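## Task

Two test-sieve sets, each made of a pan, a sieve and a cover, sit stacked on the work bench. Separate them and get all six pieces entirely within the tote, then carry the tote onto the steel shelf at the end wall. No cover or sieve may have any bit of its skirt (its lower rim) sunk inside another piece. The tote has to rest on the shelf with nothing overhanging its edge. Any number of robots may help. At the end, release everything and back away. A robot that topples or is left leaning fails the task, and anything that stays in place only because a robot holds it does not count.

## Robot and tools

Robots. There are two identical Hello Robot Stretch 4 units, r1 and r2. Each has an omni-wheel base, a lift that rides up a mast, one arm that telescopes straight out, a three-joint wrist (yaw, pitch, roll) and a two-finger gripper. Each stands about 1.6 m tall, and its base rim lies within 0.23 m of its base origin. Each robot carries four cameras: <r>_head_camera, <r>_head_left_camera, <r>_head_right_camera and <r>_wrist_camera.

Frames. Every robot reports in its own base frame: origin on the floor under the base centre, x forward, y left, z up. hand_pose is a point between the open fingertips, expressed in that frame; it matches the base axes when the wrist joints are all zero, and its printed value may be slightly off. Odometry is the base frame as it was at scene start. Because the two robots use separate frames, only images, lidar_m and wrist_depth_mm reveal where one robot is relative to the other.

execute_actions. Arguments: actions (a list holding exactly one action, or empty to just read state and pictures) and cameras (a list of camera names, or "all"/null for every camera, [] for none). The one action is an object keyed by "r1" and/or "r2". Per robot you may give:
- base: exactly one relative move from where the base currently is. translate_m drives straight, forward positive, -2 to 2 m. strafe_m slides sideways, left positive, -2 to 2 m. rotate_rad spins in place, counter-clockwise (left) positive, -3.2 to 3.2 rad.
- joints: absolute targets by name, not offsets. lift_m 0 to 1.2 m; arm_m 0 to 0.55 m (extension forward); wrist_yaw_rad -1.134 to 4.276 (0 points ahead, positive turns left, 3.14 is stowed backward, above 3.4 may hit the arm); wrist_pitch_rad -1.117 to 4.259 (0 level, 1.57 pointing down); wrist_roll_rad -1.117 to 4.259 (0 puts the fingers level; positive turns clockwise viewed from behind); gripper_m -0.038 to 0.141 m, the fingertip gap (negative squeezes the tips together).
- pace: "slow", "default", "fast" or "max" (base up to 0.1/0.3/0.4/0.6 m/s and 1/2/3/4 rad/s; a raised lift caps these further).
- contact_limits: {"arm_m": value}, 0 to 0.75, default 0.5; lower means the arm halts at a gentler push.
- or, alone, end_of_arm: "enable_torque" to revive wrist or gripper motors that shut off.
All commanded motions start at once; none may exceed 15 s. Joint targets past a limit are clipped and reported; any other bad value or unknown key rejects the whole call. Anything you omit may keep pushing toward its old target. A stop reported in one call cancels the later calls of that same reply.

Results. Each robot returns its state plus one image per requested camera, listed in the "pictures" line order. base_status and joint_status: "done" (for the base, wheels turned as asked even if slipping), "off_target", "contact_stop_at_<key>" (blocked; that part goes slack), "limit_stop_at_<name>" (built-in limit; at_tilt means leaning past 6 degrees, at_own_body means self-collision), "time_out", "torque_fault" (wrist motor limp until enable_torque). on_its_own covers uncommanded parts; its "held at" is a target, not a position. lidar_m: 12 distances in metres, 30-degree sectors, first straight ahead then counter-clockwise (4th left, 7th behind, 10th right); "-" is nothing seen or closer than 0.25 m; clear objects and thin legs may be missed. wrist_depth_mm: a 7x7 grid of depths, 100 to 2000 mm, from top left. motor_effort: percent of max, peak in brackets, noisy. base_tilt in degrees (forward and right positive). turned_by_wheels differing from turned_by_imu by over about 0.1 rad suggests a bump or slip.

Other tools. wait(seconds 0 to 10) just lets time pass. zoom_image(camera, region [x0, y0, x1, y1] in pixels, at most 504x504) enlarges part of the latest image. read_manual gives licence text only. finished_scene(scene) ends that scene for good and reports success.

Gripping. Command a gap smaller than the object to grasp it; the gripper reading and "done" do not prove a hold, but a firm squeeze shows in gripper_m effort. Fingers pressed on a surface can jam; raise the lift. To unfold at scene start, send lift_m 0.4 with wrist_yaw_rad 0 together.

Cautions. Robots pressing on each other fails the run; once bases touch, any further drive is a hard press. Two robots given the same move can differ by up to about 3 cm per metre, which strains a shared load and can topple one. Moving with over 1 kg held and arm_m above 0.2, especially at fast paces, risks tipping, as does a steady push or pull with a high gripper or high contact limit. A level gripper holding over about 2 kg faults the wrist. Avoid drops, slams and hard shoves; small random nudges to loose objects may occur.

Each tool is called as name([rows], argument=value, ...), one row to a line, values as JSON.

## Session

execute_actions(actions=[])

Scene clock: 0.00 s.
r1.base_odometry: x=+0.000 y=+0.000 heading=+0.000 (m, m, rad; r1's odometry frame)
r1.turned_by_wheels: +0.000 (rad since the last result)
r1.turned_by_imu: +0.000 (rad since the last result)
r1.base_tilt: forward=+0.0 right=-0.1 (deg)
r1.lidar_m: 3.82 4.00 1.20 1.29 1.95 2.28 1.03 0.79 0.75 0.84 1.22 3.60
r1.base_status: not commanded
r1.joint_positions: lift_m=+0.244 arm_m=+0.002 wrist_yaw_rad=+3.159 wrist_pitch_rad=+0.000 wrist_roll_rad=-0.005 gripper_m=+0.057
r1.joint_status: not commanded
r1.motor_effort: lift_m=+20 arm_m=+0 wrist_yaw_rad=+1 wrist_pitch_rad=-5 wrist_roll_rad=-2 gripper_m=-3 wheel_0=+0 wheel_1=+0 wheel_2=+0 (%)
r1.hand_pose: x=-0.1168 y=+0.0824 z=+0.4220 quat_wxyz=(-0.009, +0.000, -0.002, +1.000) (m; r1's base frame)
r1.wrist_depth_mm: - 142 228 1499 - - - / - 106 141 1499 - - - / - 112 141 1499 - - - / - 130 165 1464 - - - / 200 878 1098 1464 - - - / 210 917 1008 1366 196 1430 1366 / 207 878 1008 - 1042 946 960
r2.base_odometry: x=+0.000 y=+0.000 heading=+0.000 (m, m, rad; r2's odometry frame)
r2.turned_by_wheels: +0.000 (rad since the last result)
r2.turned_by_imu: +0.000 (rad since the last result)
r2.base_tilt: forward=+0.1 right=+0.5 (deg)
r2.lidar_m: 1.01 1.92 3.21 4.19 3.88 1.13 1.42 5.24 1.53 0.95 0.81 0.83
r2.base_status: not commanded
r2.joint_positions: lift_m=+0.210 arm_m=-0.001 wrist_yaw_rad=+3.155 wrist_pitch_rad=-0.004 wrist_roll_rad=-0.014 gripper_m=+0.057
r2.joint_status: not commanded
r2.motor_effort: lift_m=+19 arm_m=-1 wrist_yaw_rad=+0 wrist_pitch_rad=-8 wrist_roll_rad=-1 gripper_m=-4 wheel_0=+1 wheel_1=-1 wheel_2=-1 (%)
r2.hand_pose: x=-0.1193 y=+0.0836 z=+0.3894 quat_wxyz=(-0.007, +0.002, -0.007, +1.000) (m; r2's base frame)
r2.wrist_depth_mm: - 140 - - - - - / - 125 202 - - - - / - 121 161 - 1618 1661 1464 / 138 139 214 - - - - / 220 - - - - - - / 1160 1430 199 1537 211 1229 1308 / 891 891 1025 139 931 976 991
pictures: r1_head_camera, r1_head_left_camera, r1_head_right_camera, r1_wrist_camera, r2_head_camera, r2_head_left_camera, r2_head_right_camera, r2_wrist_camera
Images, in order (width x height): r1_head_camera 420x560, r1_head_left_camera 420x672, r1_head_right_camera 420x672, r1_wrist_camera 616x392, r2_head_camera 420x560, r2_head_left_camera 420x672, r2_head_right_camera 420x672, r2_wrist_camera 616x392.

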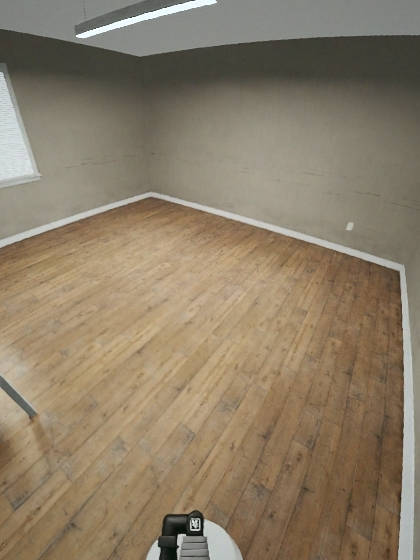

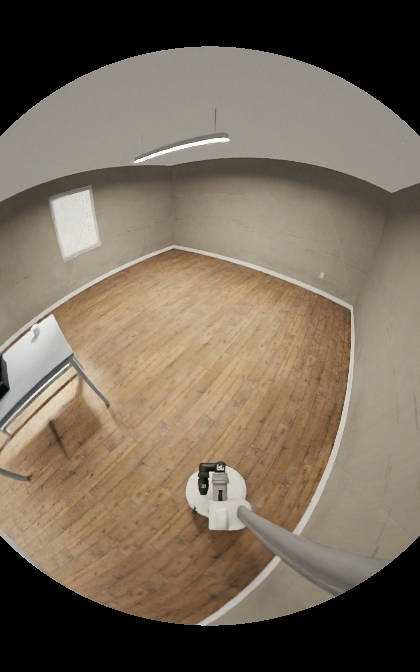

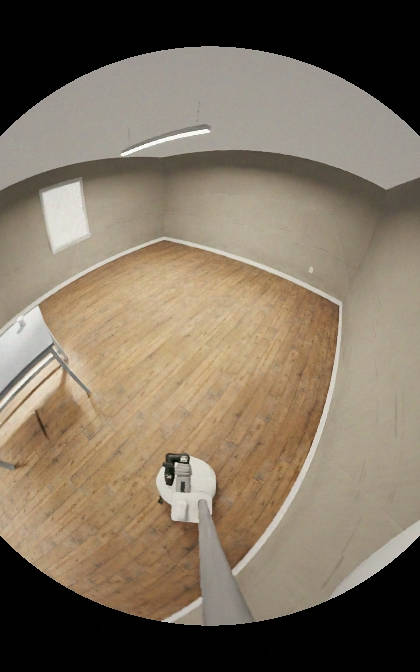

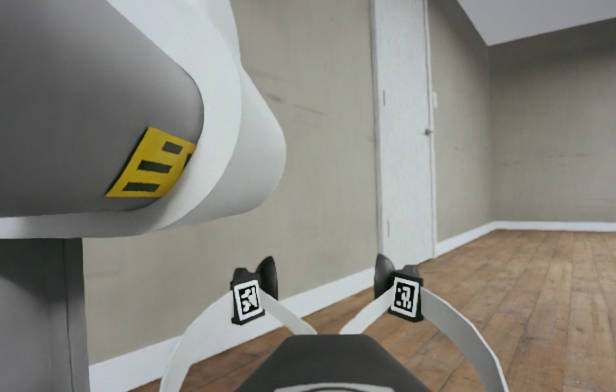

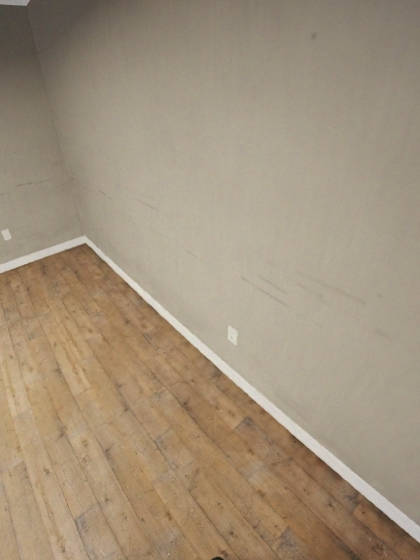

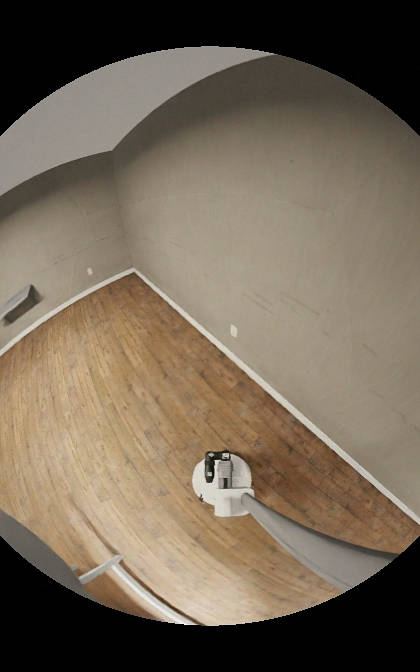

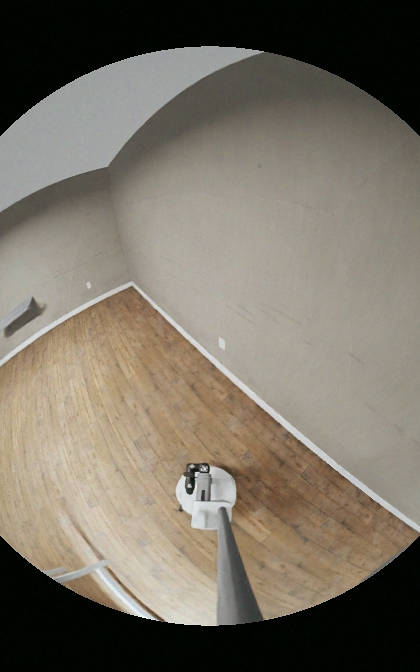

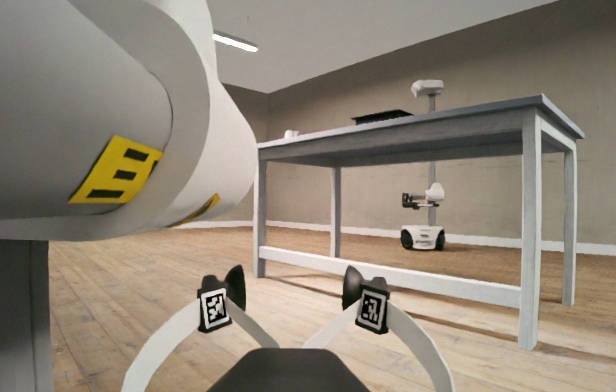

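execute_actions([
  {"r1":{"base":{"rotate_rad":1.15},"joints":{"lift_m":0.9,"wrist_yaw_rad":0}},"r2":{"base":{"rotate_rad":2.3},"joints":{"lift_m":0.9,"wrist_yaw_rad":0}}},
])

Scene clock: 13.90 s.
r1.base_odometry: x=+0.000 y=+0.000 heading=+1.149 (m, m, rad; r1's odometry frame)
r1.turned_by_wheels: +1.149 (rad since the last result)
r1.turned_by_imu: +1.173 (rad since the last result)
r1.base_tilt: forward=-0.1 right=-0.2 (deg)
r1.lidar_m: 1.20 1.38 4.95 1.82 0.96 0.78 0.78 0.87 1.40 3.60 4.02 3.98
r1.base_status: done
r1.joint_positions: lift_m=+0.900 arm_m=+0.002 wrist_yaw_rad=+0.000 wrist_pitch_rad=+0.000 wrist_roll_rad=-0.005 gripper_m=+0.057
r1.joint_status: all done
r1.motor_effort: lift_m=+23(25) arm_m=-1(1) wrist_yaw_rad=+0(6) wrist_pitch_rad=-4(5) wrist_roll_rad=+0(2) gripper_m=-4(3) wheel_0=-4(11) wheel_1=-5(8) wheel_2=-6(10) (%)
r1.hand_pose: x=+0.4617 y=-0.0873 z=+1.0781 quat_wxyz=(+1.000, -0.002, +0.000, +0.000) (m; r1's base frame)
r1.wrist_depth_mm: - - - - - - - / - - - - - - - / - - - - - - - / - - - - - - - / - - - - - - - / 1308 1182 1042 1060 196 - - / - - - - - - -
r2.base_odometry: x=+0.000 y=+0.000 heading=+2.300 (m, m, rad; r2's odometry frame)
r2.turned_by_wheels: +2.300 (rad since the last result)
r2.turned_by_imu: +2.297 (rad since the last result)
r2.base_tilt: forward=+0.1 right=+0.5 (deg)
r2.lidar_m: 1.14 1.19 1.65 3.17 1.19 0.85 0.82 0.86 1.20 3.35 3.22 4.03
r2.base_status: done
r2.joint_positions: lift_m=+0.900 arm_m=-0.001 wrist_yaw_rad=+0.000 wrist_pitch_rad=-0.004 wrist_roll_rad=-0.014 gripper_m=+0.057
r2.joint_status: all done
r2.motor_effort: lift_m=+21(22) arm_m=-1(1) wrist_yaw_rad=-1(7) wrist_pitch_rad=-8(8) wrist_roll_rad=-1(1) gripper_m=-5(3) wheel_0=-2(8) wheel_1=-1(7) wheel_2=-1(10) (%)
r2.hand_pose: x=+0.4589 y=-0.0873 z=+1.0793 quat_wxyz=(+1.000, -0.007, -0.002, +0.000) (m; r2's base frame)
r2.wrist_depth_mm: - - - - - - - / - - - - - - - / - - - - - - - / - - - - - - - / - - - - - - - / 1098 1182 199 - 211 - - / 946 931 946 140 - - -
pictures: r1_head_camera, r1_head_left_camera, r1_head_right_camera, r1_wrist_camera, r2_head_camera, r2_head_left_camera, r2_head_right_camera, r2_wrist_camera
camera_calibration (this result's frames):
r1_wrist_camera: T_world_to_cam=[[0.0547603, -0.998371, -0.016024, -0.0777217], [0.0205574, 0.017172, -0.999641, 1.12732], [0.998288, 0.0544113, 0.0214642, -0.253924], [0, 0, 0, 1]] pos_world=[0.234571, -0.0831371, 1.13112]
r2_wrist_camera: T_world_to_cam=[[-0.017995, -0.999056, 0.0395329, -0.126631], [0.0233903, -0.0399491, -0.998928, 1.12655], [0.999564, -0.017051, 0.0240871, -0.261004], [0, 0, 0, 1]] pos_world=[0.232262, -0.0859568, 1.13663]
Images, in order (width x height): r1_head_camera 420x560, r1_head_left_camera 420x672, r1_head_right_camera 420x672, r1_wrist_camera 616x392, r2_head_camera 420x560, r2_head_left_camera 420x672, r2_head_right_camera 420x672, r2_wrist_camera 616x392.

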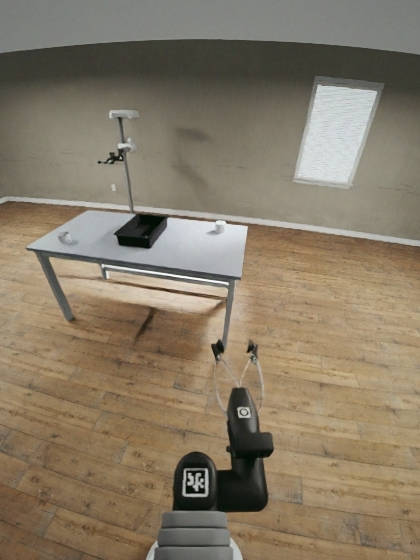

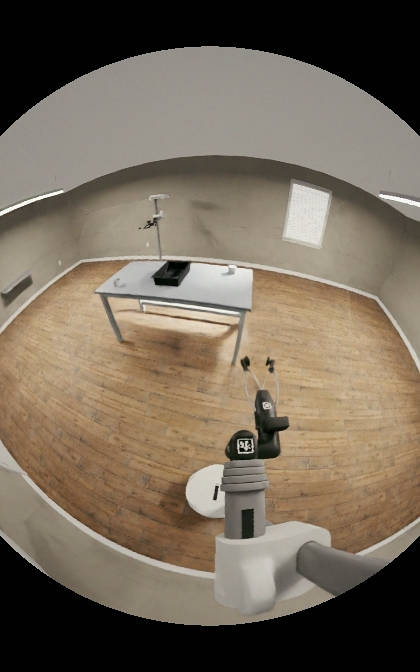

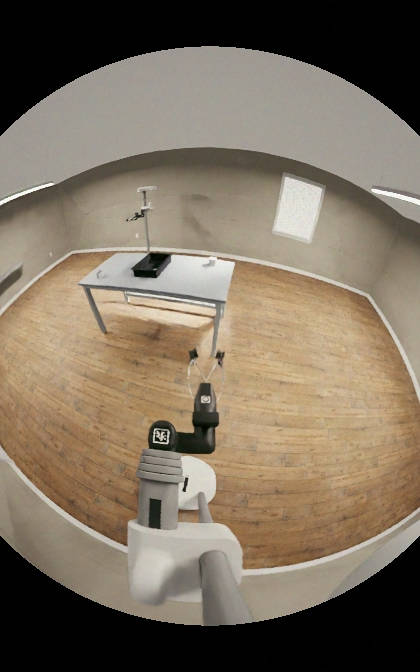

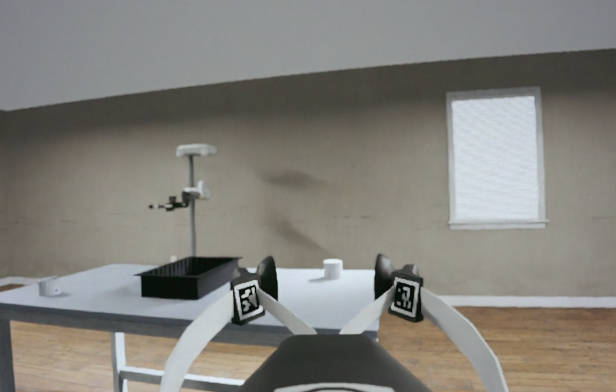

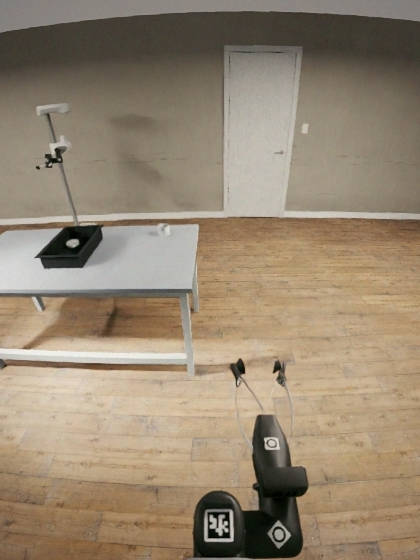

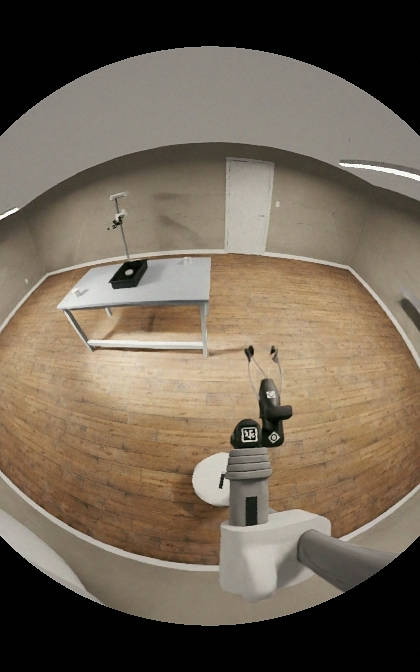

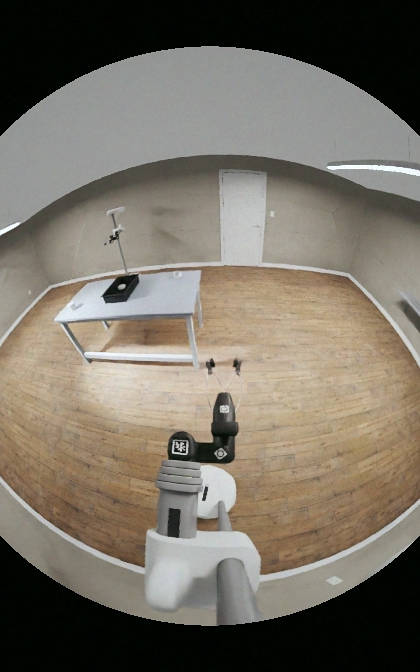

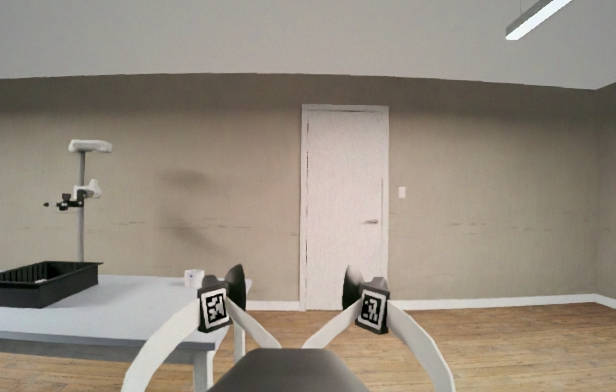

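execute_actions([
  {"r1":{"base":{"rotate_rad":0.1}},"r2":{"base":{"strafe_m":1.2}}},
], cameras=[])

execute_actions([
  {"r1":{"base":{"strafe_m":1.1},"joints":{"wrist_pitch_rad":0.5}},"r2":{"base":{"translate_m":0.55},"joints":{"wrist_pitch_rad":0.5}}},
], cameras=[])

execute_actions([
  {"r1":{"base":{"translate_m":0.6}}},
], cameras=["r1_head_camera","r1_wrist_camera","r2_head_camera","r2_wrist_camera"])

Scene clock: 23.57 s.
r1.base_odometry: x=+0.000 y=+0.000 heading=+1.248 (m, m, rad; r1's odometry frame)
r1.turned_by_wheels: +0.099 (rad since the last result)
r1.turned_by_imu: +0.101 (rad since the last result)
r1.base_tilt: forward=+0.0 right=-0.2 (deg)
r1.lidar_m: 1.21 1.45 4.95 1.54 0.89 0.77 0.79 0.91 1.65 3.60 4.26 1.23
r1.base_status: done
r1.joint_positions: lift_m=+0.900 arm_m=+0.002 wrist_yaw_rad=+0.000 wrist_pitch_rad=+0.000 wrist_roll_rad=-0.005 gripper_m=+0.057
r1.joint_status: not commanded
r1.motor_effort: lift_m=+23(23) arm_m=-1(1) wrist_yaw_rad=+0(0) wrist_pitch_rad=-4(4) wrist_roll_rad=+0(1) gripper_m=-3(3) wheel_0=-2(12) wheel_1=-3(14) wheel_2=-4(9) (%)
r1.hand_pose: x=+0.4616 y=-0.0874 z=+1.0781 quat_wxyz=(+1.000, -0.002, +0.000, +0.000) (m; r1's base frame)
r1.wrist_depth_mm: - - - - - - - / - - - - - - - / - - - - - - - / - - - - - - - / - - - - - - - / - 1308 1078 1098 196 - - / - - - - 976 - -
r2.base_odometry: x=-0.895 y=-0.799 heading=+2.300 (m, m, rad; r2's odometry frame)
r2.turned_by_wheels: +0.000 (rad since the last result)
r2.turned_by_imu: +0.005 (rad since the last result)
r2.base_tilt: forward=+0.2 right=+0.5 (deg)
r2.lidar_m: 1.13 1.20 4.18 3.12 1.17 0.84 0.81 0.86 1.21 3.41 4.45 1.19
r2.base_status: done
r2.joint_positions: lift_m=+0.900 arm_m=-0.001 wrist_yaw_rad=+0.000 wrist_pitch_rad=-0.004 wrist_roll_rad=-0.014 gripper_m=+0.057
r2.joint_status: not commanded
r2.motor_effort: lift_m=+20(21) arm_m=-1(1) wrist_yaw_rad=+0(1) wrist_pitch_rad=-8(8) wrist_roll_rad=-1(1) gripper_m=-3(3) wheel_0=-2(10) wheel_1=+1(11) wheel_2=+0(1) (%)
r2.hand_pose: x=+0.4589 y=-0.0874 z=+1.0793 quat_wxyz=(+1.000, -0.007, -0.002, +0.000) (m; r2's base frame)
r2.wrist_depth_mm: - - - - - - - / - - - - - - - / - - - - - - - / - - - - - - - / - - - - - - - / - - 198 1205 211 1205 1205 / - 960 976 139 976 991 991
pictures: none
No camera images: the call's "cameras" was empty. Leave "cameras" out to get every camera's image.

Scene clock: 28.57 s.
r1.base_odometry: x=-1.043 y=+0.349 heading=+1.248 (m, m, rad; r1's odometry frame)
r1.turned_by_wheels: +0.000 (rad since the last result)
r1.turned_by_imu: +0.001 (rad since the last result)
r1.base_tilt: forward=-0.1 right=-0.2 (deg)
r1.lidar_m: 1.53 4.29 3.97 0.84 0.53 0.45 0.45 0.54 0.99 4.67 1.76 1.52
r1.base_status: done
r1.joint_positions: lift_m=+0.900 arm_m=+0.002 wrist_yaw_rad=+0.000 wrist_pitch_rad=+0.501 wrist_roll_rad=-0.005 gripper_m=+0.057
r1.joint_status: all done
r1.motor_effort: lift_m=+23(23) arm_m=+0(0) wrist_yaw_rad=+1(0) wrist_pitch_rad=-4(4) wrist_roll_rad=+0(0) gripper_m=-3(2) wheel_0=-1(8) wheel_1=+2(13) wheel_2=+0(2) (%)
r1.hand_pose: x=+0.4261 y=-0.0874 z=+0.9394 quat_wxyz=(+0.969, -0.002, +0.248, +0.001) (m; r1's base frame)
r1.wrist_depth_mm: - - - - - - - / - - - - 1499 1255 1366 / - - - - - - - / - - - - - - - / 1863 1808 1756 1708 1708 1661 1618 / 1464 1430 1308 1366 195 1366 1366 / 1229 1229 1229 - 1205 1182 1160
r2.base_odometry: x=-1.261 y=-0.389 heading=+2.300 (m, m, rad; r2's odometry frame)
r2.turned_by_wheels: +0.000 (rad since the last result)
r2.turned_by_imu: -0.004 (rad since the last result)
r2.base_tilt: forward=+0.0 right=+0.6 (deg)
r2.lidar_m: 0.59 0.62 4.19 4.03 1.91 1.41 1.36 1.45 1.99 4.30 0.86 0.63
r2.base_status: done
r2.joint_positions: lift_m=+0.900 arm_m=-0.001 wrist_yaw_rad=+0.000 wrist_pitch_rad=+0.502 wrist_roll_rad=-0.014 gripper_m=+0.057
r2.joint_status: all done
r2.motor_effort: lift_m=+20(20) arm_m=-1(1) wrist_yaw_rad=+0(0) wrist_pitch_rad=-6(4) wrist_roll_rad=-1(1) gripper_m=-2(3) wheel_0=+2(7) wheel_1=+3(6) wheel_2=-1(9) (%)
r2.hand_pose: x=+0.4233 y=-0.0874 z=+0.9393 quat_wxyz=(+0.969, -0.007, +0.248, +0.002) (m; r2's base frame)
r2.wrist_depth_mm: - - - - - - - / - - - - - - - / - 976 976 991 946 976 991 / 691 621 699 707 640 647 732 / 530 539 549 549 554 559 554 / 569 1308 199 488 211 559 1366 / 627 1205 1255 139 1229 1255 1281
pictures: none
No camera images: the call's "cameras" was empty. Leave "cameras" out to get every camera's image.

Scene clock: 32.03 s.
r1.base_odometry: x=-0.853 y=+0.918 heading=+1.249 (m, m, rad; r1's odometry frame)
r1.turned_by_wheels: +0.001 (rad since the last result)
r1.turned_by_imu: -0.001 (rad since the last result)
r1.base_tilt: forward=+0.0 right=-0.2 (deg)
r1.lidar_m: 0.95 4.37 3.60 2.03 1.17 1.03 1.04 1.23 2.19 4.83 1.09 0.93
r1.base_status: done
r1.joint_positions: lift_m=+0.900 arm_m=+0.002 wrist_yaw_rad=+0.000 wrist_pitch_rad=+0.501 wrist_roll_rad=-0.005 gripper_m=+0.057
r1.joint_status: not commanded
r1.motor_effort: lift_m=+23(22) arm_m=-1(0) wrist_yaw_rad=+1(1) wrist_pitch_rad=-3(3) wrist_roll_rad=+0(1) gripper_m=-3(3) wheel_0=+3(13) wheel_1=+5(9) wheel_2=-2(12) (%)
r1.hand_pose: x=+0.4261 y=-0.0874 z=+0.9394 quat_wxyz=(+0.969, -0.002, +0.248, +0.001) (m; r1's base frame)
r1.wrist_depth_mm: - - - - - - - / - - - - - - - / - - - 1025 878 904 820 / - - - - 809 741 699 / 1808 1808 1756 1708 1618 1618 1618 / 1464 1464 1336 1138 196 1366 1366 / 1255 1229 1205 - 1229 1160 1160
r2.base_odometry: x=-1.261 y=-0.389 heading=+2.300 (m, m, rad; r2's odometry frame)
r2.turned_by_wheels: +0.000 (rad since the last result)
r2.turned_by_imu: -0.001 (rad since the last result)
r2.base_tilt: forward=+0.2 right=+0.5 (deg)
r2.lidar_m: 0.58 0.61 4.19 4.03 1.92 1.41 1.36 1.44 1.97 4.28 0.86 0.62
r2.base_status: not commanded
r2.joint_positions: lift_m=+0.900 arm_m=-0.001 wrist_yaw_rad=+0.000 wrist_pitch_rad=+0.502 wrist_roll_rad=-0.014 gripper_m=+0.057
r2.joint_status: not commanded
r2.motor_effort: lift_m=+20(20) arm_m=-1(1) wrist_yaw_rad=+0(0) wrist_pitch_rad=-6(6) wrist_roll_rad=-2(1) gripper_m=-4(2) wheel_0=+2(2) wheel_1=+3(3) wheel_2=-1(1) (%)
r2.hand_pose: x=+0.4233 y=-0.0874 z=+0.9393 quat_wxyz=(+0.969, -0.007, +0.248, +0.002) (m; r2's base frame)
r2.wrist_depth_mm: - - - - - - - / - - - - - - - / - 991 976 991 946 976 1008 / 691 621 707 707 640 647 741 / 525 535 544 554 554 554 559 / 569 1366 198 484 211 564 1366 / 634 1205 1281 140 1229 1281 1281
pictures: r1_head_camera, r1_wrist_camera, r2_head_camera, r2_wrist_camera
camera_calibration (this result's frames):
r1_wrist_camera: T_world_to_cam=[[0.040045, -0.998388, -0.0402183, -0.049091], [-0.46273, 0.0171444, -0.886334, 1.08889], [0.885594, 0.0541034, -0.461297, 0.286021], [0, 0, 0, 1]] pos_world=[0.25253, -0.083155, 1.09509]
r2_wrist_camera: T_world_to_cam=[[0.00320225, -0.999051, 0.0434367, -0.134454], [-0.46385, -0.0399653, -0.885012, 1.08684], [0.885908, -0.0173141, -0.463538, 0.284055], [0, 0, 0, 1]] pos_world=[0.252914, -0.0859725, 1.09937]
Images, in order (width x height): r1_head_camera 420x560, r1_wrist_camera 616x392, r2_head_camera 420x560, r2_wrist_camera 616x392.

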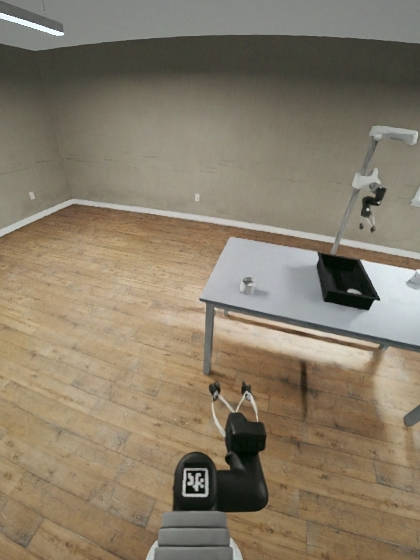

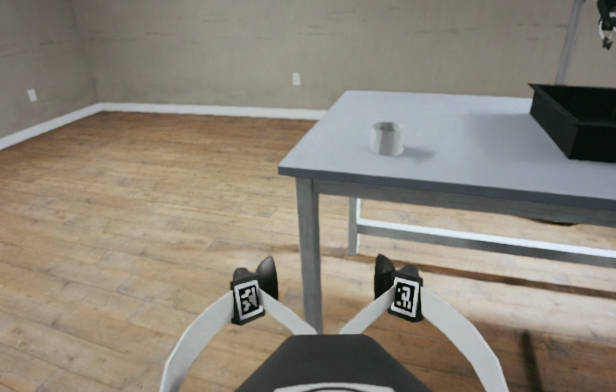

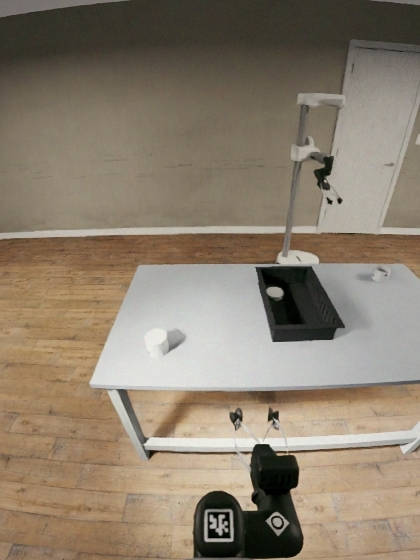

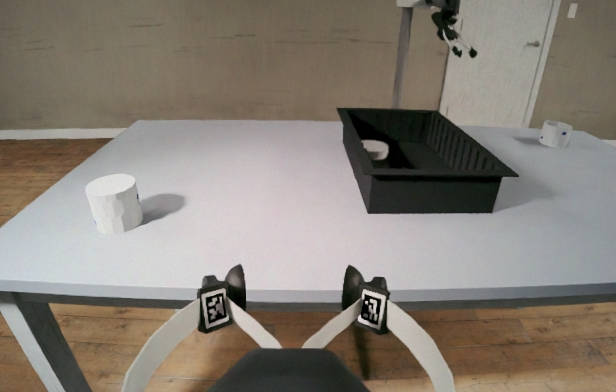

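zoom_image(camera="r2_wrist_camera", region=[60,150,180,250])

zoom_image(camera="r2_head_camera", region=[120,250,420,380])

execute_actions([
  {"r1":{"base":{"rotate_rad":-0.29},"joints":{"gripper_m":0.13}},"r2":{"base":{"strafe_m":0.31},"joints":{"gripper_m":0.13}}},
], cameras=[])

execute_actions([
  {"r1":{"base":{"translate_m":0.33}},"r2":{"joints":{"lift_m":0.68,"wrist_pitch_rad":0.1}}},
], cameras=["r1_head_camera","r1_wrist_camera","r2_head_camera","r2_wrist_camera"])

Region (60, 150, 180, 250) of r2_wrist_camera's 616x392 image, scaled by 4.200.

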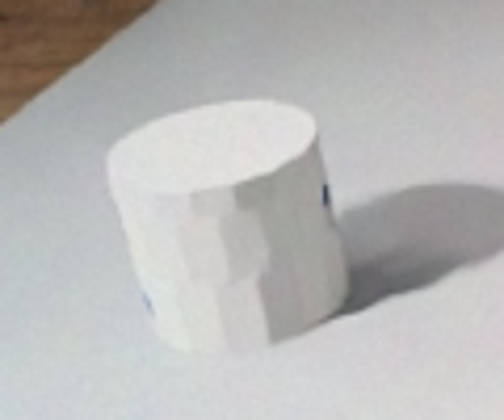

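Region (120, 250, 420, 380) of r2_head_camera's 420x560 image, scaled by 1.680, with more detail than that image has; it fills the top 218 rows of this view, and the rest is white.

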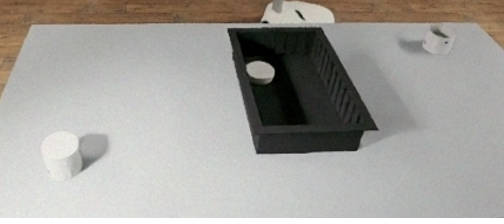

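Scene clock: 41.27 s.
r1.base_odometry: x=-0.853 y=+0.918 heading=+0.960 (m, m, rad; r1's odometry frame)
r1.turned_by_wheels: -0.289 (rad since the last result)
r1.turned_by_imu: -0.295 (rad since the last result)
r1.base_tilt: forward=+0.0 right=-0.2 (deg)
r1.lidar_m: 0.93 1.00 3.60 3.61 1.46 1.09 1.04 1.07 1.50 4.05 1.35 0.97
r1.base_status: done
r1.joint_positions: lift_m=+0.900 arm_m=+0.002 wrist_yaw_rad=+0.000 wrist_pitch_rad=+0.501 wrist_roll_rad=-0.005 gripper_m=+0.130
r1.joint_status: all done
r1.motor_effort: lift_m=+23(23) arm_m=+0(0) wrist_yaw_rad=+1(1) wrist_pitch_rad=-3(3) wrist_roll_rad=-2(1) gripper_m=+0(4) wheel_0=+4(8) wheel_1=+6(7) wheel_2=+5(10) (%)
r1.hand_pose: x=+0.4261 y=-0.0874 z=+0.9394 quat_wxyz=(+0.969, -0.002, +0.248, +0.001) (m; r1's base frame)
r1.wrist_depth_mm: - - - - - - - / - - - - 1336 - - / - - 917 946 904 891 891 / - - 854 854 1618 1618 1576 / 1808 1808 1708 1661 1618 1618 1618 / 1464 1430 1042 1464 1308 1255 1366 / 1255 1229 1229 - 1205 1160 1160
r2.base_odometry: x=-1.493 y=-0.595 heading=+2.300 (m, m, rad; r2's odometry frame)
r2.turned_by_wheels: +0.000 (rad since the last result)
r2.turned_by_imu: +0.001 (rad since the last result)
r2.base_tilt: forward=+0.2 right=+0.5 (deg)
r2.lidar_m: 0.59 3.50 3.87 3.71 1.91 1.43 1.35 1.44 1.99 4.59 0.86 0.62
r2.base_status: done
r2.joint_positions: lift_m=+0.900 arm_m=-0.001 wrist_yaw_rad=+0.000 wrist_pitch_rad=+0.502 wrist_roll_rad=-0.014 gripper_m=+0.130
r2.joint_status: all done
r2.motor_effort: lift_m=+20(20) arm_m=-1(1) wrist_yaw_rad=+0(0) wrist_pitch_rad=-6(6) wrist_roll_rad=-1(1) gripper_m=+2(4) wheel_0=-1(11) wheel_1=+1(10) wheel_2=+0(1) (%)
r2.hand_pose: x=+0.4233 y=-0.0874 z=+0.9393 quat_wxyz=(+0.969, -0.007, +0.248, +0.002) (m; r2's base frame)
r2.wrist_depth_mm: - - - - - - - / - - - - - - - / - - - 1008 1008 960 931 / - - 707 640 715 723 640 / 1756 1808 549 549 554 554 554 / 1397 1336 480 488 218 564 1366 / 1229 1229 668 141 1281 1255 1281
pictures: none
No camera images: the call's "cameras" was empty. Leave "cameras" out to get every camera's image.

Scene clock: 43.83 s.
r1.base_odometry: x=-0.664 y=+1.188 heading=+0.960 (m, m, rad; r1's odometry frame)
r1.turned_by_wheels: +0.000 (rad since the last result)
r1.turned_by_imu: -0.001 (rad since the last result)
r1.base_tilt: forward=-0.1 right=-0.2 (deg)
r1.lidar_m: 0.61 0.65 3.62 3.52 1.94 1.44 1.36 1.41 1.94 4.83 0.89 0.66
r1.base_status: done
r1.joint_positions: lift_m=+0.900 arm_m=+0.002 wrist_yaw_rad=+0.000 wrist_pitch_rad=+0.501 wrist_roll_rad=-0.005 gripper_m=+0.130
r1.joint_status: not commanded
r1.motor_effort: lift_m=+23(22) arm_m=+0(0) wrist_yaw_rad=+1(0) wrist_pitch_rad=-2(3) wrist_roll_rad=-1(0) gripper_m=+0(0) wheel_0=+1(7) wheel_1=+4(9) wheel_2=-4(14) (%)
r1.hand_pose: x=+0.4261 y=-0.0874 z=+0.9394 quat_wxyz=(+0.969, -0.002, +0.248, +0.001) (m; r1's base frame)
r1.wrist_depth_mm: - - - - - - - / - - - - - - - / - - 991 960 878 831 741 / - - 640 691 676 615 615 / 1808 554 549 539 530 512 508 / 1464 580 500 500 496 544 1308 / 1255 1182 1205 - 1229 1182 1160
r2.base_odometry: x=-1.493 y=-0.595 heading=+2.300 (m, m, rad; r2's odometry frame)
r2.turned_by_wheels: +0.000 (rad since the last result)
r2.turned_by_imu: -0.001 (rad since the last result)
r2.base_tilt: forward=+0.1 right=+0.5 (deg)
r2.lidar_m: 0.59 3.48 3.84 3.72 1.90 1.41 1.36 1.43 1.94 4.58 0.87 0.61
r2.base_status: not commanded
r2.joint_positions: lift_m=+0.680 arm_m=-0.001 wrist_yaw_rad=+0.000 wrist_pitch_rad=+0.103 wrist_roll_rad=-0.014 gripper_m=+0.130
r2.joint_status: all done
r2.motor_effort: lift_m=+16(21) arm_m=-1(1) wrist_yaw_rad=+0(0) wrist_pitch_rad=-9(13) wrist_roll_rad=-1(1) gripper_m=+0(0) wheel_0=-1(1) wheel_1=+1(1) wheel_2=+0(0) (%)
r2.hand_pose: x=+0.4574 y=-0.0874 z=+0.8289 quat_wxyz=(+0.999, -0.007, +0.051, +0.000) (m; r2's base frame)
r2.wrist_depth_mm: - - - - - - - / - - - - - - - / - - - - - - - / - - - - - 960 904 / - - 569 517 585 585 580 / - 387 392 394 218 418 415 / 1618 1464 492 141 1576 1537 1661
pictures: r1_head_camera, r1_wrist_camera, r2_head_camera, r2_wrist_camera
camera_calibration (this result's frames):
r1_wrist_camera: T_world_to_cam=[[0.040045, -0.998388, -0.0402186, -0.0490905], [-0.462736, 0.0171444, -0.88633, 1.08889], [0.885591, 0.0541037, -0.461304, 0.286028], [0, 0, 0, 1]] pos_world=[0.25253, -0.0831549, 1.09509]
r2_wrist_camera: T_world_to_cam=[[-0.0139348, -0.999051, 0.0412614, -0.120128], [-0.0836355, -0.0399562, -0.995695, 0.922714], [0.996399, -0.0173257, -0.0829993, -0.163247], [0, 0, 0, 1]] pos_world=[0.238157, -0.0859738, 0.910149]
Images, in order (width x height): r1_head_camera 420x560, r1_wrist_camera 616x392, r2_head_camera 420x560, r2_wrist_camera 616x392.

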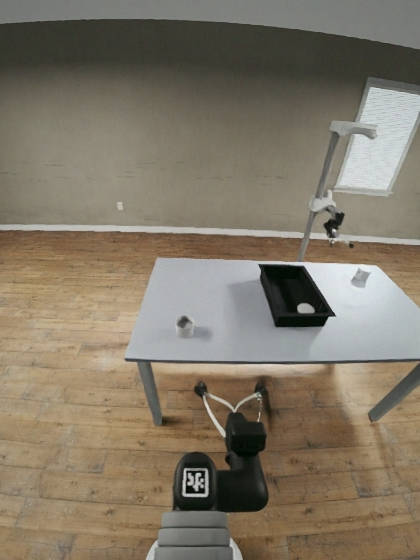

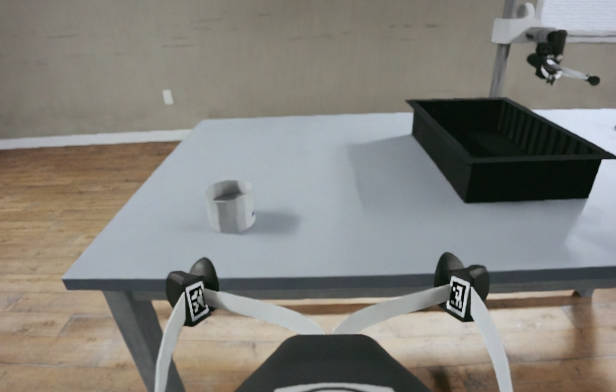

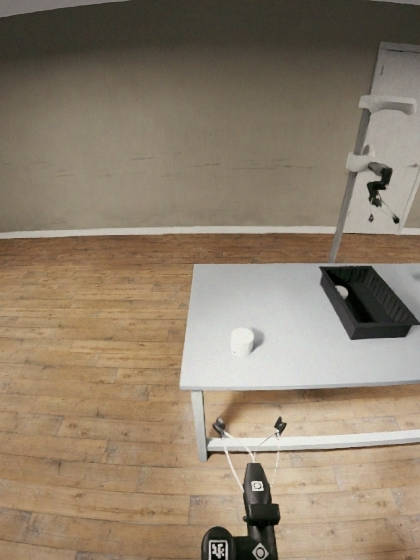

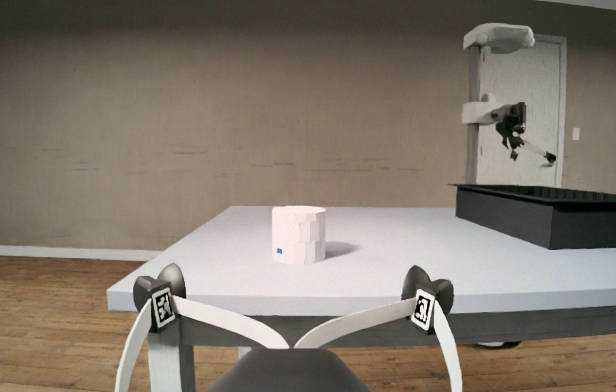

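execute_actions([
  {"r1":{"base":{"strafe_m":0.175},"joints":{"lift_m":1.03,"wrist_pitch_rad":1.57,"gripper_m":0.11}},"r2":{"joints":{"lift_m":1.03,"wrist_pitch_rad":1.57,"gripper_m":0.11}}},
], cameras=[])

execute_actions([
  {"r1":{"base":{"translate_m":0.3},"joints":{"arm_m":0.32}},"r2":{"base":{"translate_m":0.3},"joints":{"arm_m":0.32}}},
], cameras=["r1_head_camera","r1_wrist_camera","r2_head_camera","r2_wrist_camera"])

Scene clock: 63.80 s.
r1.base_odometry: x=-0.807 y=+1.288 heading=+0.960 (m, m, rad; r1's odometry frame)
r1.turned_by_wheels: +0.000 (rad since the last result)
r1.turned_by_imu: +0.000 (rad since the last result)
r1.base_tilt: forward=+0.0 right=-0.2 (deg)
r1.lidar_m: 0.61 3.48 3.44 3.39 1.95 1.39 1.37 1.42 1.97 5.01 0.89 0.65
r1.base_status: done
r1.joint_positions: lift_m=+1.030 arm_m=+0.002 wrist_yaw_rad=+0.000 wrist_pitch_rad=+1.570 wrist_roll_rad=-0.005 gripper_m=+0.110
r1.joint_status: all done
r1.motor_effort: lift_m=+23(22) arm_m=+0(0) wrist_yaw_rad=+1(1) wrist_pitch_rad=+3(4) wrist_roll_rad=+0(1) gripper_m=-1(0) wheel_0=-1(11) wheel_1=+1(9) wheel_2=+0(4) (%)
r1.hand_pose: x=+0.1735 y=-0.0874 z=+0.9195 quat_wxyz=(+0.708, -0.002, +0.707, +0.002) (m; r1's base frame)
r1.wrist_depth_mm: 1160 1138 1138 1118 1118 1118 1098 / 1160 1160 1160 1138 1118 1118 1118 / 1138 1160 1160 1138 1160 1118 1118 / 1160 1138 1138 1138 1118 1118 1118 / 1182 1138 946 931 1118 1118 1118 / 1160 1182 218 931 1118 1098 1098 / 1182 1160 1138 - 1138 1118 1118
r2.base_odometry: x=-1.493 y=-0.595 heading=+2.300 (m, m, rad; r2's odometry frame)
r2.turned_by_wheels: +0.000 (rad since the last result)
r2.turned_by_imu: -0.001 (rad since the last result)
r2.base_tilt: forward=+0.1 right=+0.6 (deg)
r2.lidar_m: 0.58 3.49 3.87 3.73 1.91 1.42 1.36 1.44 1.97 4.60 0.85 0.62
r2.base_status: not commanded
r2.joint_positions: lift_m=+1.030 arm_m=-0.001 wrist_yaw_rad=+0.000 wrist_pitch_rad=+1.570 wrist_roll_rad=-0.014 gripper_m=+0.110
r2.joint_status: all done
r2.motor_effort: lift_m=+21(23) arm_m=-1(1) wrist_yaw_rad=+0(0) wrist_pitch_rad=-1(3) wrist_roll_rad=-1(1) gripper_m=-1(1) wheel_0=-1(1) wheel_1=+1(1) wheel_2=+0(0) (%)
r2.hand_pose: x=+0.1707 y=-0.0874 z=+0.9195 quat_wxyz=(+0.707, -0.005, +0.707, +0.005) (m; r2's base frame)
r2.wrist_depth_mm: 1138 1138 1160 1098 1098 1182 1182 / 1138 1138 1160 1160 1160 1160 1182 / 1160 1138 1160 1182 1160 1182 1182 / 1138 1160 1160 1160 1182 1182 1182 / 1138 1160 946 946 1160 1182 1182 / 1138 1138 931 931 203 1182 1182 / 1138 1160 1160 143 1160 1182 1160
pictures: none
No camera images: the call's "cameras" was empty. Leave "cameras" out to get every camera's image.

Scene clock: 66.27 s.
r1.base_odometry: x=-0.635 y=+1.534 heading=+0.960 (m, m, rad; r1's odometry frame)
r1.turned_by_wheels: +0.000 (rad since the last result)
r1.turned_by_imu: +0.000 (rad since the last result)
r1.base_tilt: forward=-0.1 right=-0.2 (deg)
r1.lidar_m: 0.31 0.35 3.46 3.31 2.40 1.72 1.65 1.72 2.38 1.30 0.47 0.34
r1.base_status: done
r1.joint_positions: lift_m=+1.030 arm_m=+0.319 wrist_yaw_rad=+0.000 wrist_pitch_rad=+1.570 wrist_roll_rad=-0.005 gripper_m=+0.110
r1.joint_status: all done
r1.motor_effort: lift_m=+23(23) arm_m=+8(10) wrist_yaw_rad=+0(0) wrist_pitch_rad=+1(2) wrist_roll_rad=-2(1) gripper_m=-1(1) wheel_0=+3(14) wheel_1=+5(4) wheel_2=-4(12) (%)
r1.hand_pose: x=+0.4898 y=-0.0874 z=+0.9195 quat_wxyz=(+0.707, -0.002, +0.707, +0.002) (m; r1's base frame)
r1.wrist_depth_mm: 1160 1138 387 382 379 375 373 / 1160 1138 387 382 379 377 373 / 1160 1160 387 382 382 377 373 / 1160 1160 387 384 379 375 373 / 1182 1160 389 366 379 375 375 / 1182 1160 217 382 347 375 373 / 1160 1160 387 - 379 377 373
r2.base_odometry: x=-1.692 y=-0.372 heading=+2.300 (m, m, rad; r2's odometry frame)
r2.turned_by_wheels: +0.000 (rad since the last result)
r2.turned_by_imu: -0.002 (rad since the last result)
r2.base_tilt: forward=+0.2 right=+0.6 (deg)
r2.lidar_m: 0.29 0.31 3.84 3.72 2.35 1.72 1.67 1.75 2.40 1.21 0.44 0.32
r2.base_status: done
r2.joint_positions: lift_m=+1.030 arm_m=+0.319 wrist_yaw_rad=+0.000 wrist_pitch_rad=+1.570 wrist_roll_rad=-0.014 gripper_m=+0.110
r2.joint_status: all done
r2.motor_effort: lift_m=+21(21) arm_m=+5(7) wrist_yaw_rad=-1(1) wrist_pitch_rad=-1(0) wrist_roll_rad=-1(1) gripper_m=+2(0) wheel_0=+3(8) wheel_1=+4(8) wheel_2=-1(10) (%)
r2.hand_pose: x=+0.4903 y=-0.0874 z=+0.9195 quat_wxyz=(+0.707, -0.005, +0.707, +0.005) (m; r2's base frame)
r2.wrist_depth_mm: 1138 382 384 384 387 392 394 / 1138 382 382 384 387 389 394 / 1160 379 384 387 387 389 392 / 1138 382 384 384 384 389 392 / 1138 382 382 312 387 389 389 / 1138 377 379 310 203 389 392 / 1138 379 382 143 384 389 389
pictures: r1_head_camera, r1_wrist_camera, r2_head_camera, r2_wrist_camera
camera_calibration (this result's frames):
r1_wrist_camera: T_world_to_cam=[[-0.0157815, -0.998393, -0.0544238, -0.0120436], [-0.999632, 0.0169561, -0.021188, 0.568236], [0.0220767, 0.0540694, -0.998293, 1.1372], [0, 0, 0, 1]] pos_world=[0.542731, -0.0831473, 1.14665]
r2_wrist_camera: T_world_to_cam=[[0.0397742, -0.999044, 0.0181394, -0.128483], [-0.998996, -0.0401339, -0.0199196, 0.567282], [0.0206286, -0.0173288, -0.999637, 1.13273], [0, 0, 0, 1]] pos_world=[0.548456, -0.0859638, 1.14595]
Images, in order (width x height): r1_head_camera 420x560, r1_wrist_camera 616x392, r2_head_camera 420x560, r2_wrist_camera 616x392.

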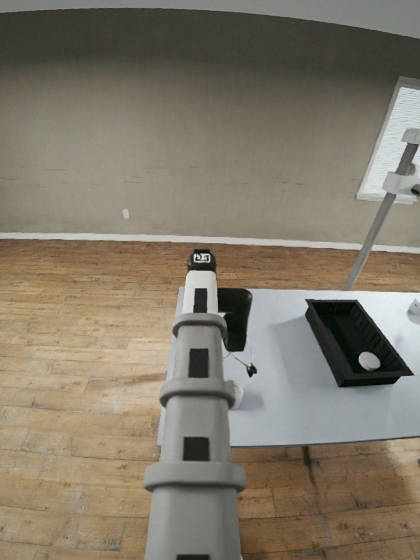

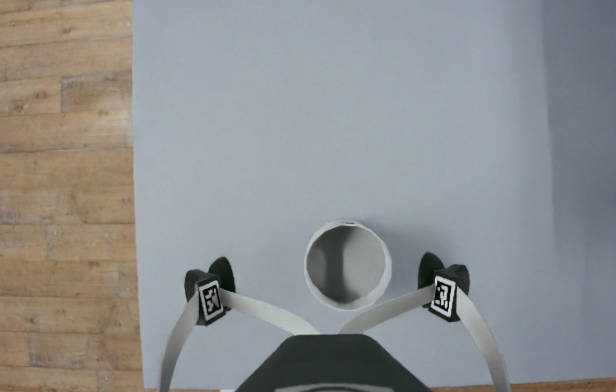

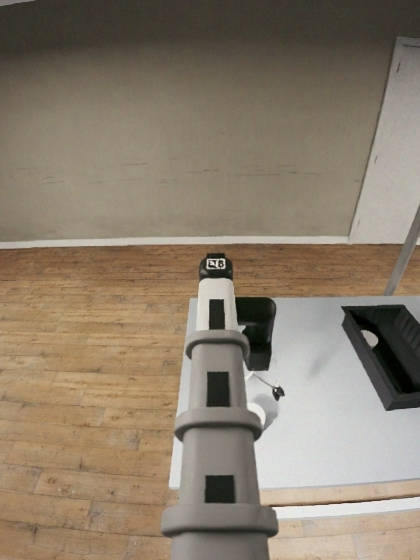

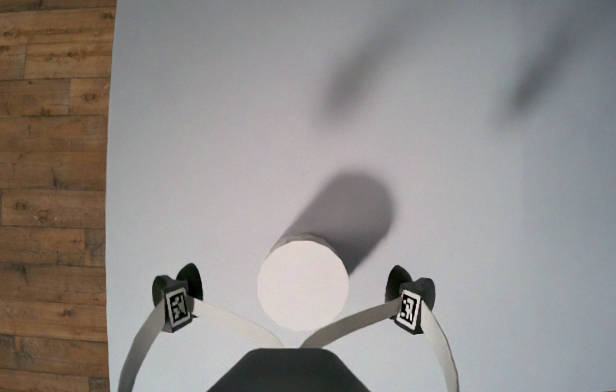

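execute_actions([
  {"r1":{"base":{"strafe_m":-0.017},"joints":{"arm_m":0.308,"lift_m":0.97}},"r2":{"base":{"strafe_m":-0.007},"joints":{"arm_m":0.30,"lift_m":0.985}}},
], cameras=[])

execute_actions([
  {"r1":{"joints":{"lift_m":0.93}},"r2":{"joints":{"lift_m":0.955}}},
], cameras=["r1_head_right_camera","r1_wrist_camera","r2_head_right_camera","r2_wrist_camera"])

Scene clock: 75.30 s.
r1.base_odometry: x=-0.622 y=+1.524 heading=+0.960 (m, m, rad; r1's odometry frame)
r1.turned_by_wheels: +0.000 (rad since the last result)
r1.turned_by_imu: -0.001 (rad since the last result)
r1.base_tilt: forward=+0.0 right=-0.2 (deg)
r1.lidar_m: 0.31 0.33 3.49 3.31 2.38 1.71 1.67 1.73 2.38 1.31 0.45 0.33
r1.base_status: done
r1.joint_positions: lift_m=+0.970 arm_m=+0.309 wrist_yaw_rad=+0.000 wrist_pitch_rad=+1.570 wrist_roll_rad=-0.005 gripper_m=+0.110
r1.joint_status: all done
r1.motor_effort: lift_m=+18(23) arm_m=-8(7) wrist_yaw_rad=+1(0) wrist_pitch_rad=+0(0) wrist_roll_rad=-3(0) gripper_m=+0(0) wheel_0=+1(8) wheel_1=-5(13) wheel_2=+0(4) (%)
r1.hand_pose: x=+0.4805 y=-0.0874 z=+0.8599 quat_wxyz=(+0.707, -0.002, +0.707, +0.002) (m; r1's base frame)
r1.wrist_depth_mm: 1118 330 327 324 319 317 315 / 1098 329 327 324 320 317 314 / 1118 330 327 324 322 319 315 / 1098 330 327 324 322 319 315 / 1118 329 327 290 320 319 315 / 1098 330 217 290 290 317 315 / 1118 332 327 - 320 317 317
r2.base_odometry: x=-1.687 y=-0.367 heading=+2.300 (m, m, rad; r2's odometry frame)
r2.turned_by_wheels: +0.000 (rad since the last result)
r2.turned_by_imu: -0.001 (rad since the last result)
r2.base_tilt: forward=+0.2 right=+0.4 (deg)
r2.lidar_m: 0.30 0.30 3.84 3.73 2.36 1.72 1.65 1.73 2.40 1.19 0.43 0.31
r2.base_status: done
r2.joint_positions: lift_m=+0.985 arm_m=+0.301 wrist_yaw_rad=+0.000 wrist_pitch_rad=+1.570 wrist_roll_rad=-0.014 gripper_m=+0.110
r2.joint_status: all done
r2.motor_effort: lift_m=+15(21) arm_m=-5(5) wrist_yaw_rad=+0(0) wrist_pitch_rad=-1(1) wrist_roll_rad=-1(1) gripper_m=-2(1) wheel_0=+1(9) wheel_1=-2(6) wheel_2=+0(0) (%)
r2.hand_pose: x=+0.4720 y=-0.0874 z=+0.8750 quat_wxyz=(+0.707, -0.005, +0.707, +0.005) (m; r2's base frame)
r2.wrist_depth_mm: 1098 336 338 342 343 345 347 / 1098 338 338 340 342 343 345 / 1098 334 336 340 342 343 345 / 1098 336 338 338 342 343 343 / 1098 336 338 266 342 343 343 / 1098 334 265 265 202 342 345 / 1078 334 338 142 340 343 345
pictures: none
No camera images: the call's "cameras" was empty. Leave "cameras" out to get every camera's image.

Scene clock: 76.30 s.
r1.base_odometry: x=-0.622 y=+1.524 heading=+0.960 (m, m, rad; r1's odometry frame)
r1.turned_by_wheels: +0.000 (rad since the last result)
r1.turned_by_imu: +0.000 (rad since the last result)
r1.base_tilt: forward=+0.0 right=-0.2 (deg)
r1.lidar_m: 0.31 0.33 3.48 3.33 2.39 1.72 1.65 1.73 2.37 1.31 0.48 0.32
r1.base_status: not commanded
r1.joint_positions: lift_m=+0.930 arm_m=+0.309 wrist_yaw_rad=+0.000 wrist_pitch_rad=+1.570 wrist_roll_rad=-0.005 gripper_m=+0.110
r1.joint_status: all done
r1.motor_effort: lift_m=+18(21) arm_m=-8(8) wrist_yaw_rad=+0(0) wrist_pitch_rad=+0(1) wrist_roll_rad=-1(1) gripper_m=-1(1) wheel_0=+1(2) wheel_1=-5(5) wheel_2=+0(0) (%)
r1.hand_pose: x=+0.4805 y=-0.0874 z=+0.8199 quat_wxyz=(+0.707, -0.002, +0.707, +0.002) (m; r1's base frame)
r1.wrist_depth_mm: 293 290 287 283 282 278 276 / 293 290 286 283 281 278 277 / 683 289 286 283 281 279 276 / 1078 290 287 283 281 278 277 / 1060 289 286 251 281 279 277 / 1060 290 218 250 249 278 277 / 1060 290 287 - 282 279 277
r2.base_odometry: x=-1.687 y=-0.367 heading=+2.300 (m, m, rad; r2's odometry frame)
r2.turned_by_wheels: +0.000 (rad since the last result)
r2.turned_by_imu: +0.000 (rad since the last result)
r2.base_tilt: forward=+0.1 right=+0.6 (deg)
r2.lidar_m: 0.28 0.31 3.85 3.71 2.36 1.73 1.66 1.72 2.40 1.19 0.43 0.31
r2.base_status: not commanded
r2.joint_positions: lift_m=+0.955 arm_m=+0.301 wrist_yaw_rad=+0.000 wrist_pitch_rad=+1.570 wrist_roll_rad=-0.014 gripper_m=+0.110
r2.joint_status: all done
r2.motor_effort: lift_m=+16(16) arm_m=-5(5) wrist_yaw_rad=+0(0) wrist_pitch_rad=-1(1) wrist_roll_rad=-1(1) gripper_m=-1(0) wheel_0=+1(1) wheel_1=-2(2) wheel_2=+0(0) (%)
r2.hand_pose: x=+0.4720 y=-0.0874 z=+0.8450 quat_wxyz=(+0.707, -0.005, +0.707, +0.005) (m; r2's base frame)
r2.wrist_depth_mm: 1078 306 307 309 310 314 314 / 1060 304 307 309 310 314 315 / 1060 304 307 310 310 312 314 / 1078 304 307 309 312 312 315 / 304 306 306 236 310 312 314 / 1060 303 235 236 203 312 314 / 1060 304 304 142 310 312 314
pictures: r1_head_right_camera, r1_wrist_camera, r2_head_right_camera, r2_wrist_camera
camera_calibration (this result's frames):
r1_wrist_camera: T_world_to_cam=[[-0.0159084, -0.998391, -0.0544232, -0.0175496], [-0.99963, 0.0170808, -0.0211463, 0.556796], [0.0220418, 0.0540667, -0.998294, 1.03802], [0, 0, 0, 1]] pos_world=[0.533431, -0.083154, 1.04706]
r2_wrist_camera: T_world_to_cam=[[0.039643, -0.999049, 0.0181341, -0.126338], [-0.999004, -0.0400004, -0.0197867, 0.547458], [0.0204933, -0.0173316, -0.99964, 1.05865], [0, 0, 0, 1]] pos_world=[0.530226, -0.0859716, 1.07139]
Images, in order (width x height): r1_head_right_camera 420x672, r1_wrist_camera 616x392, r2_head_right_camera 420x672, r2_wrist_camera 616x392.

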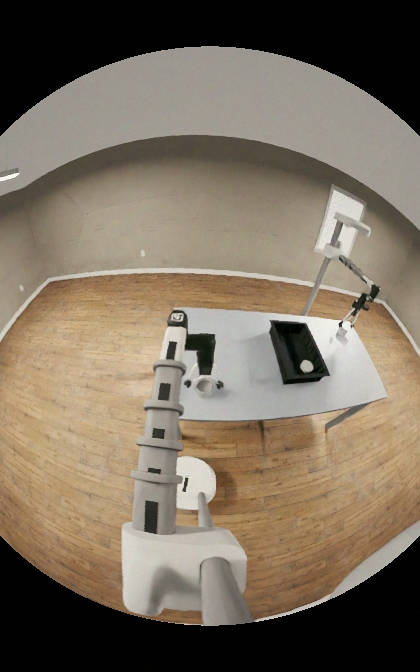

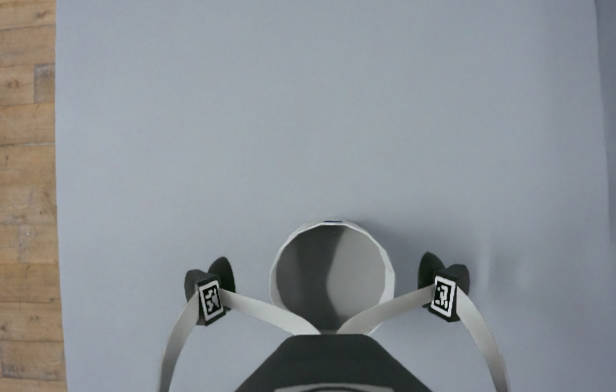

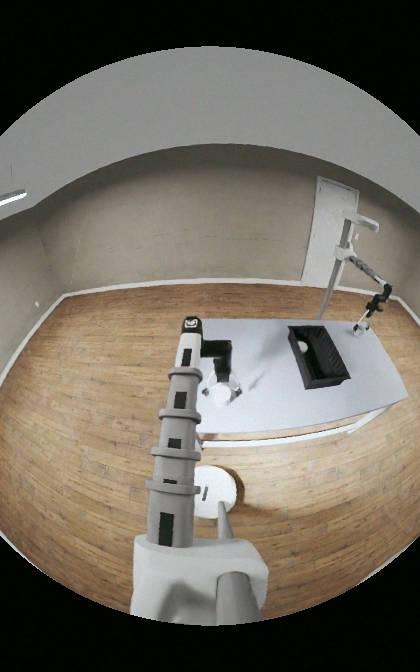

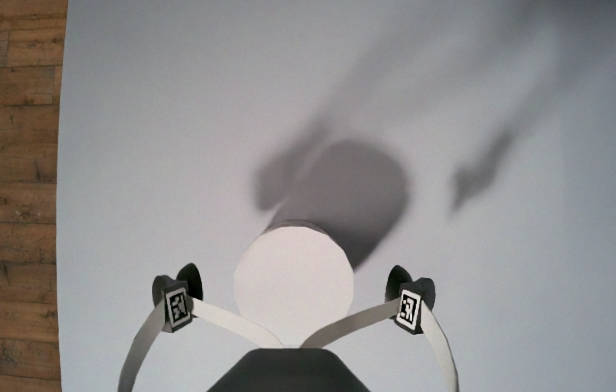

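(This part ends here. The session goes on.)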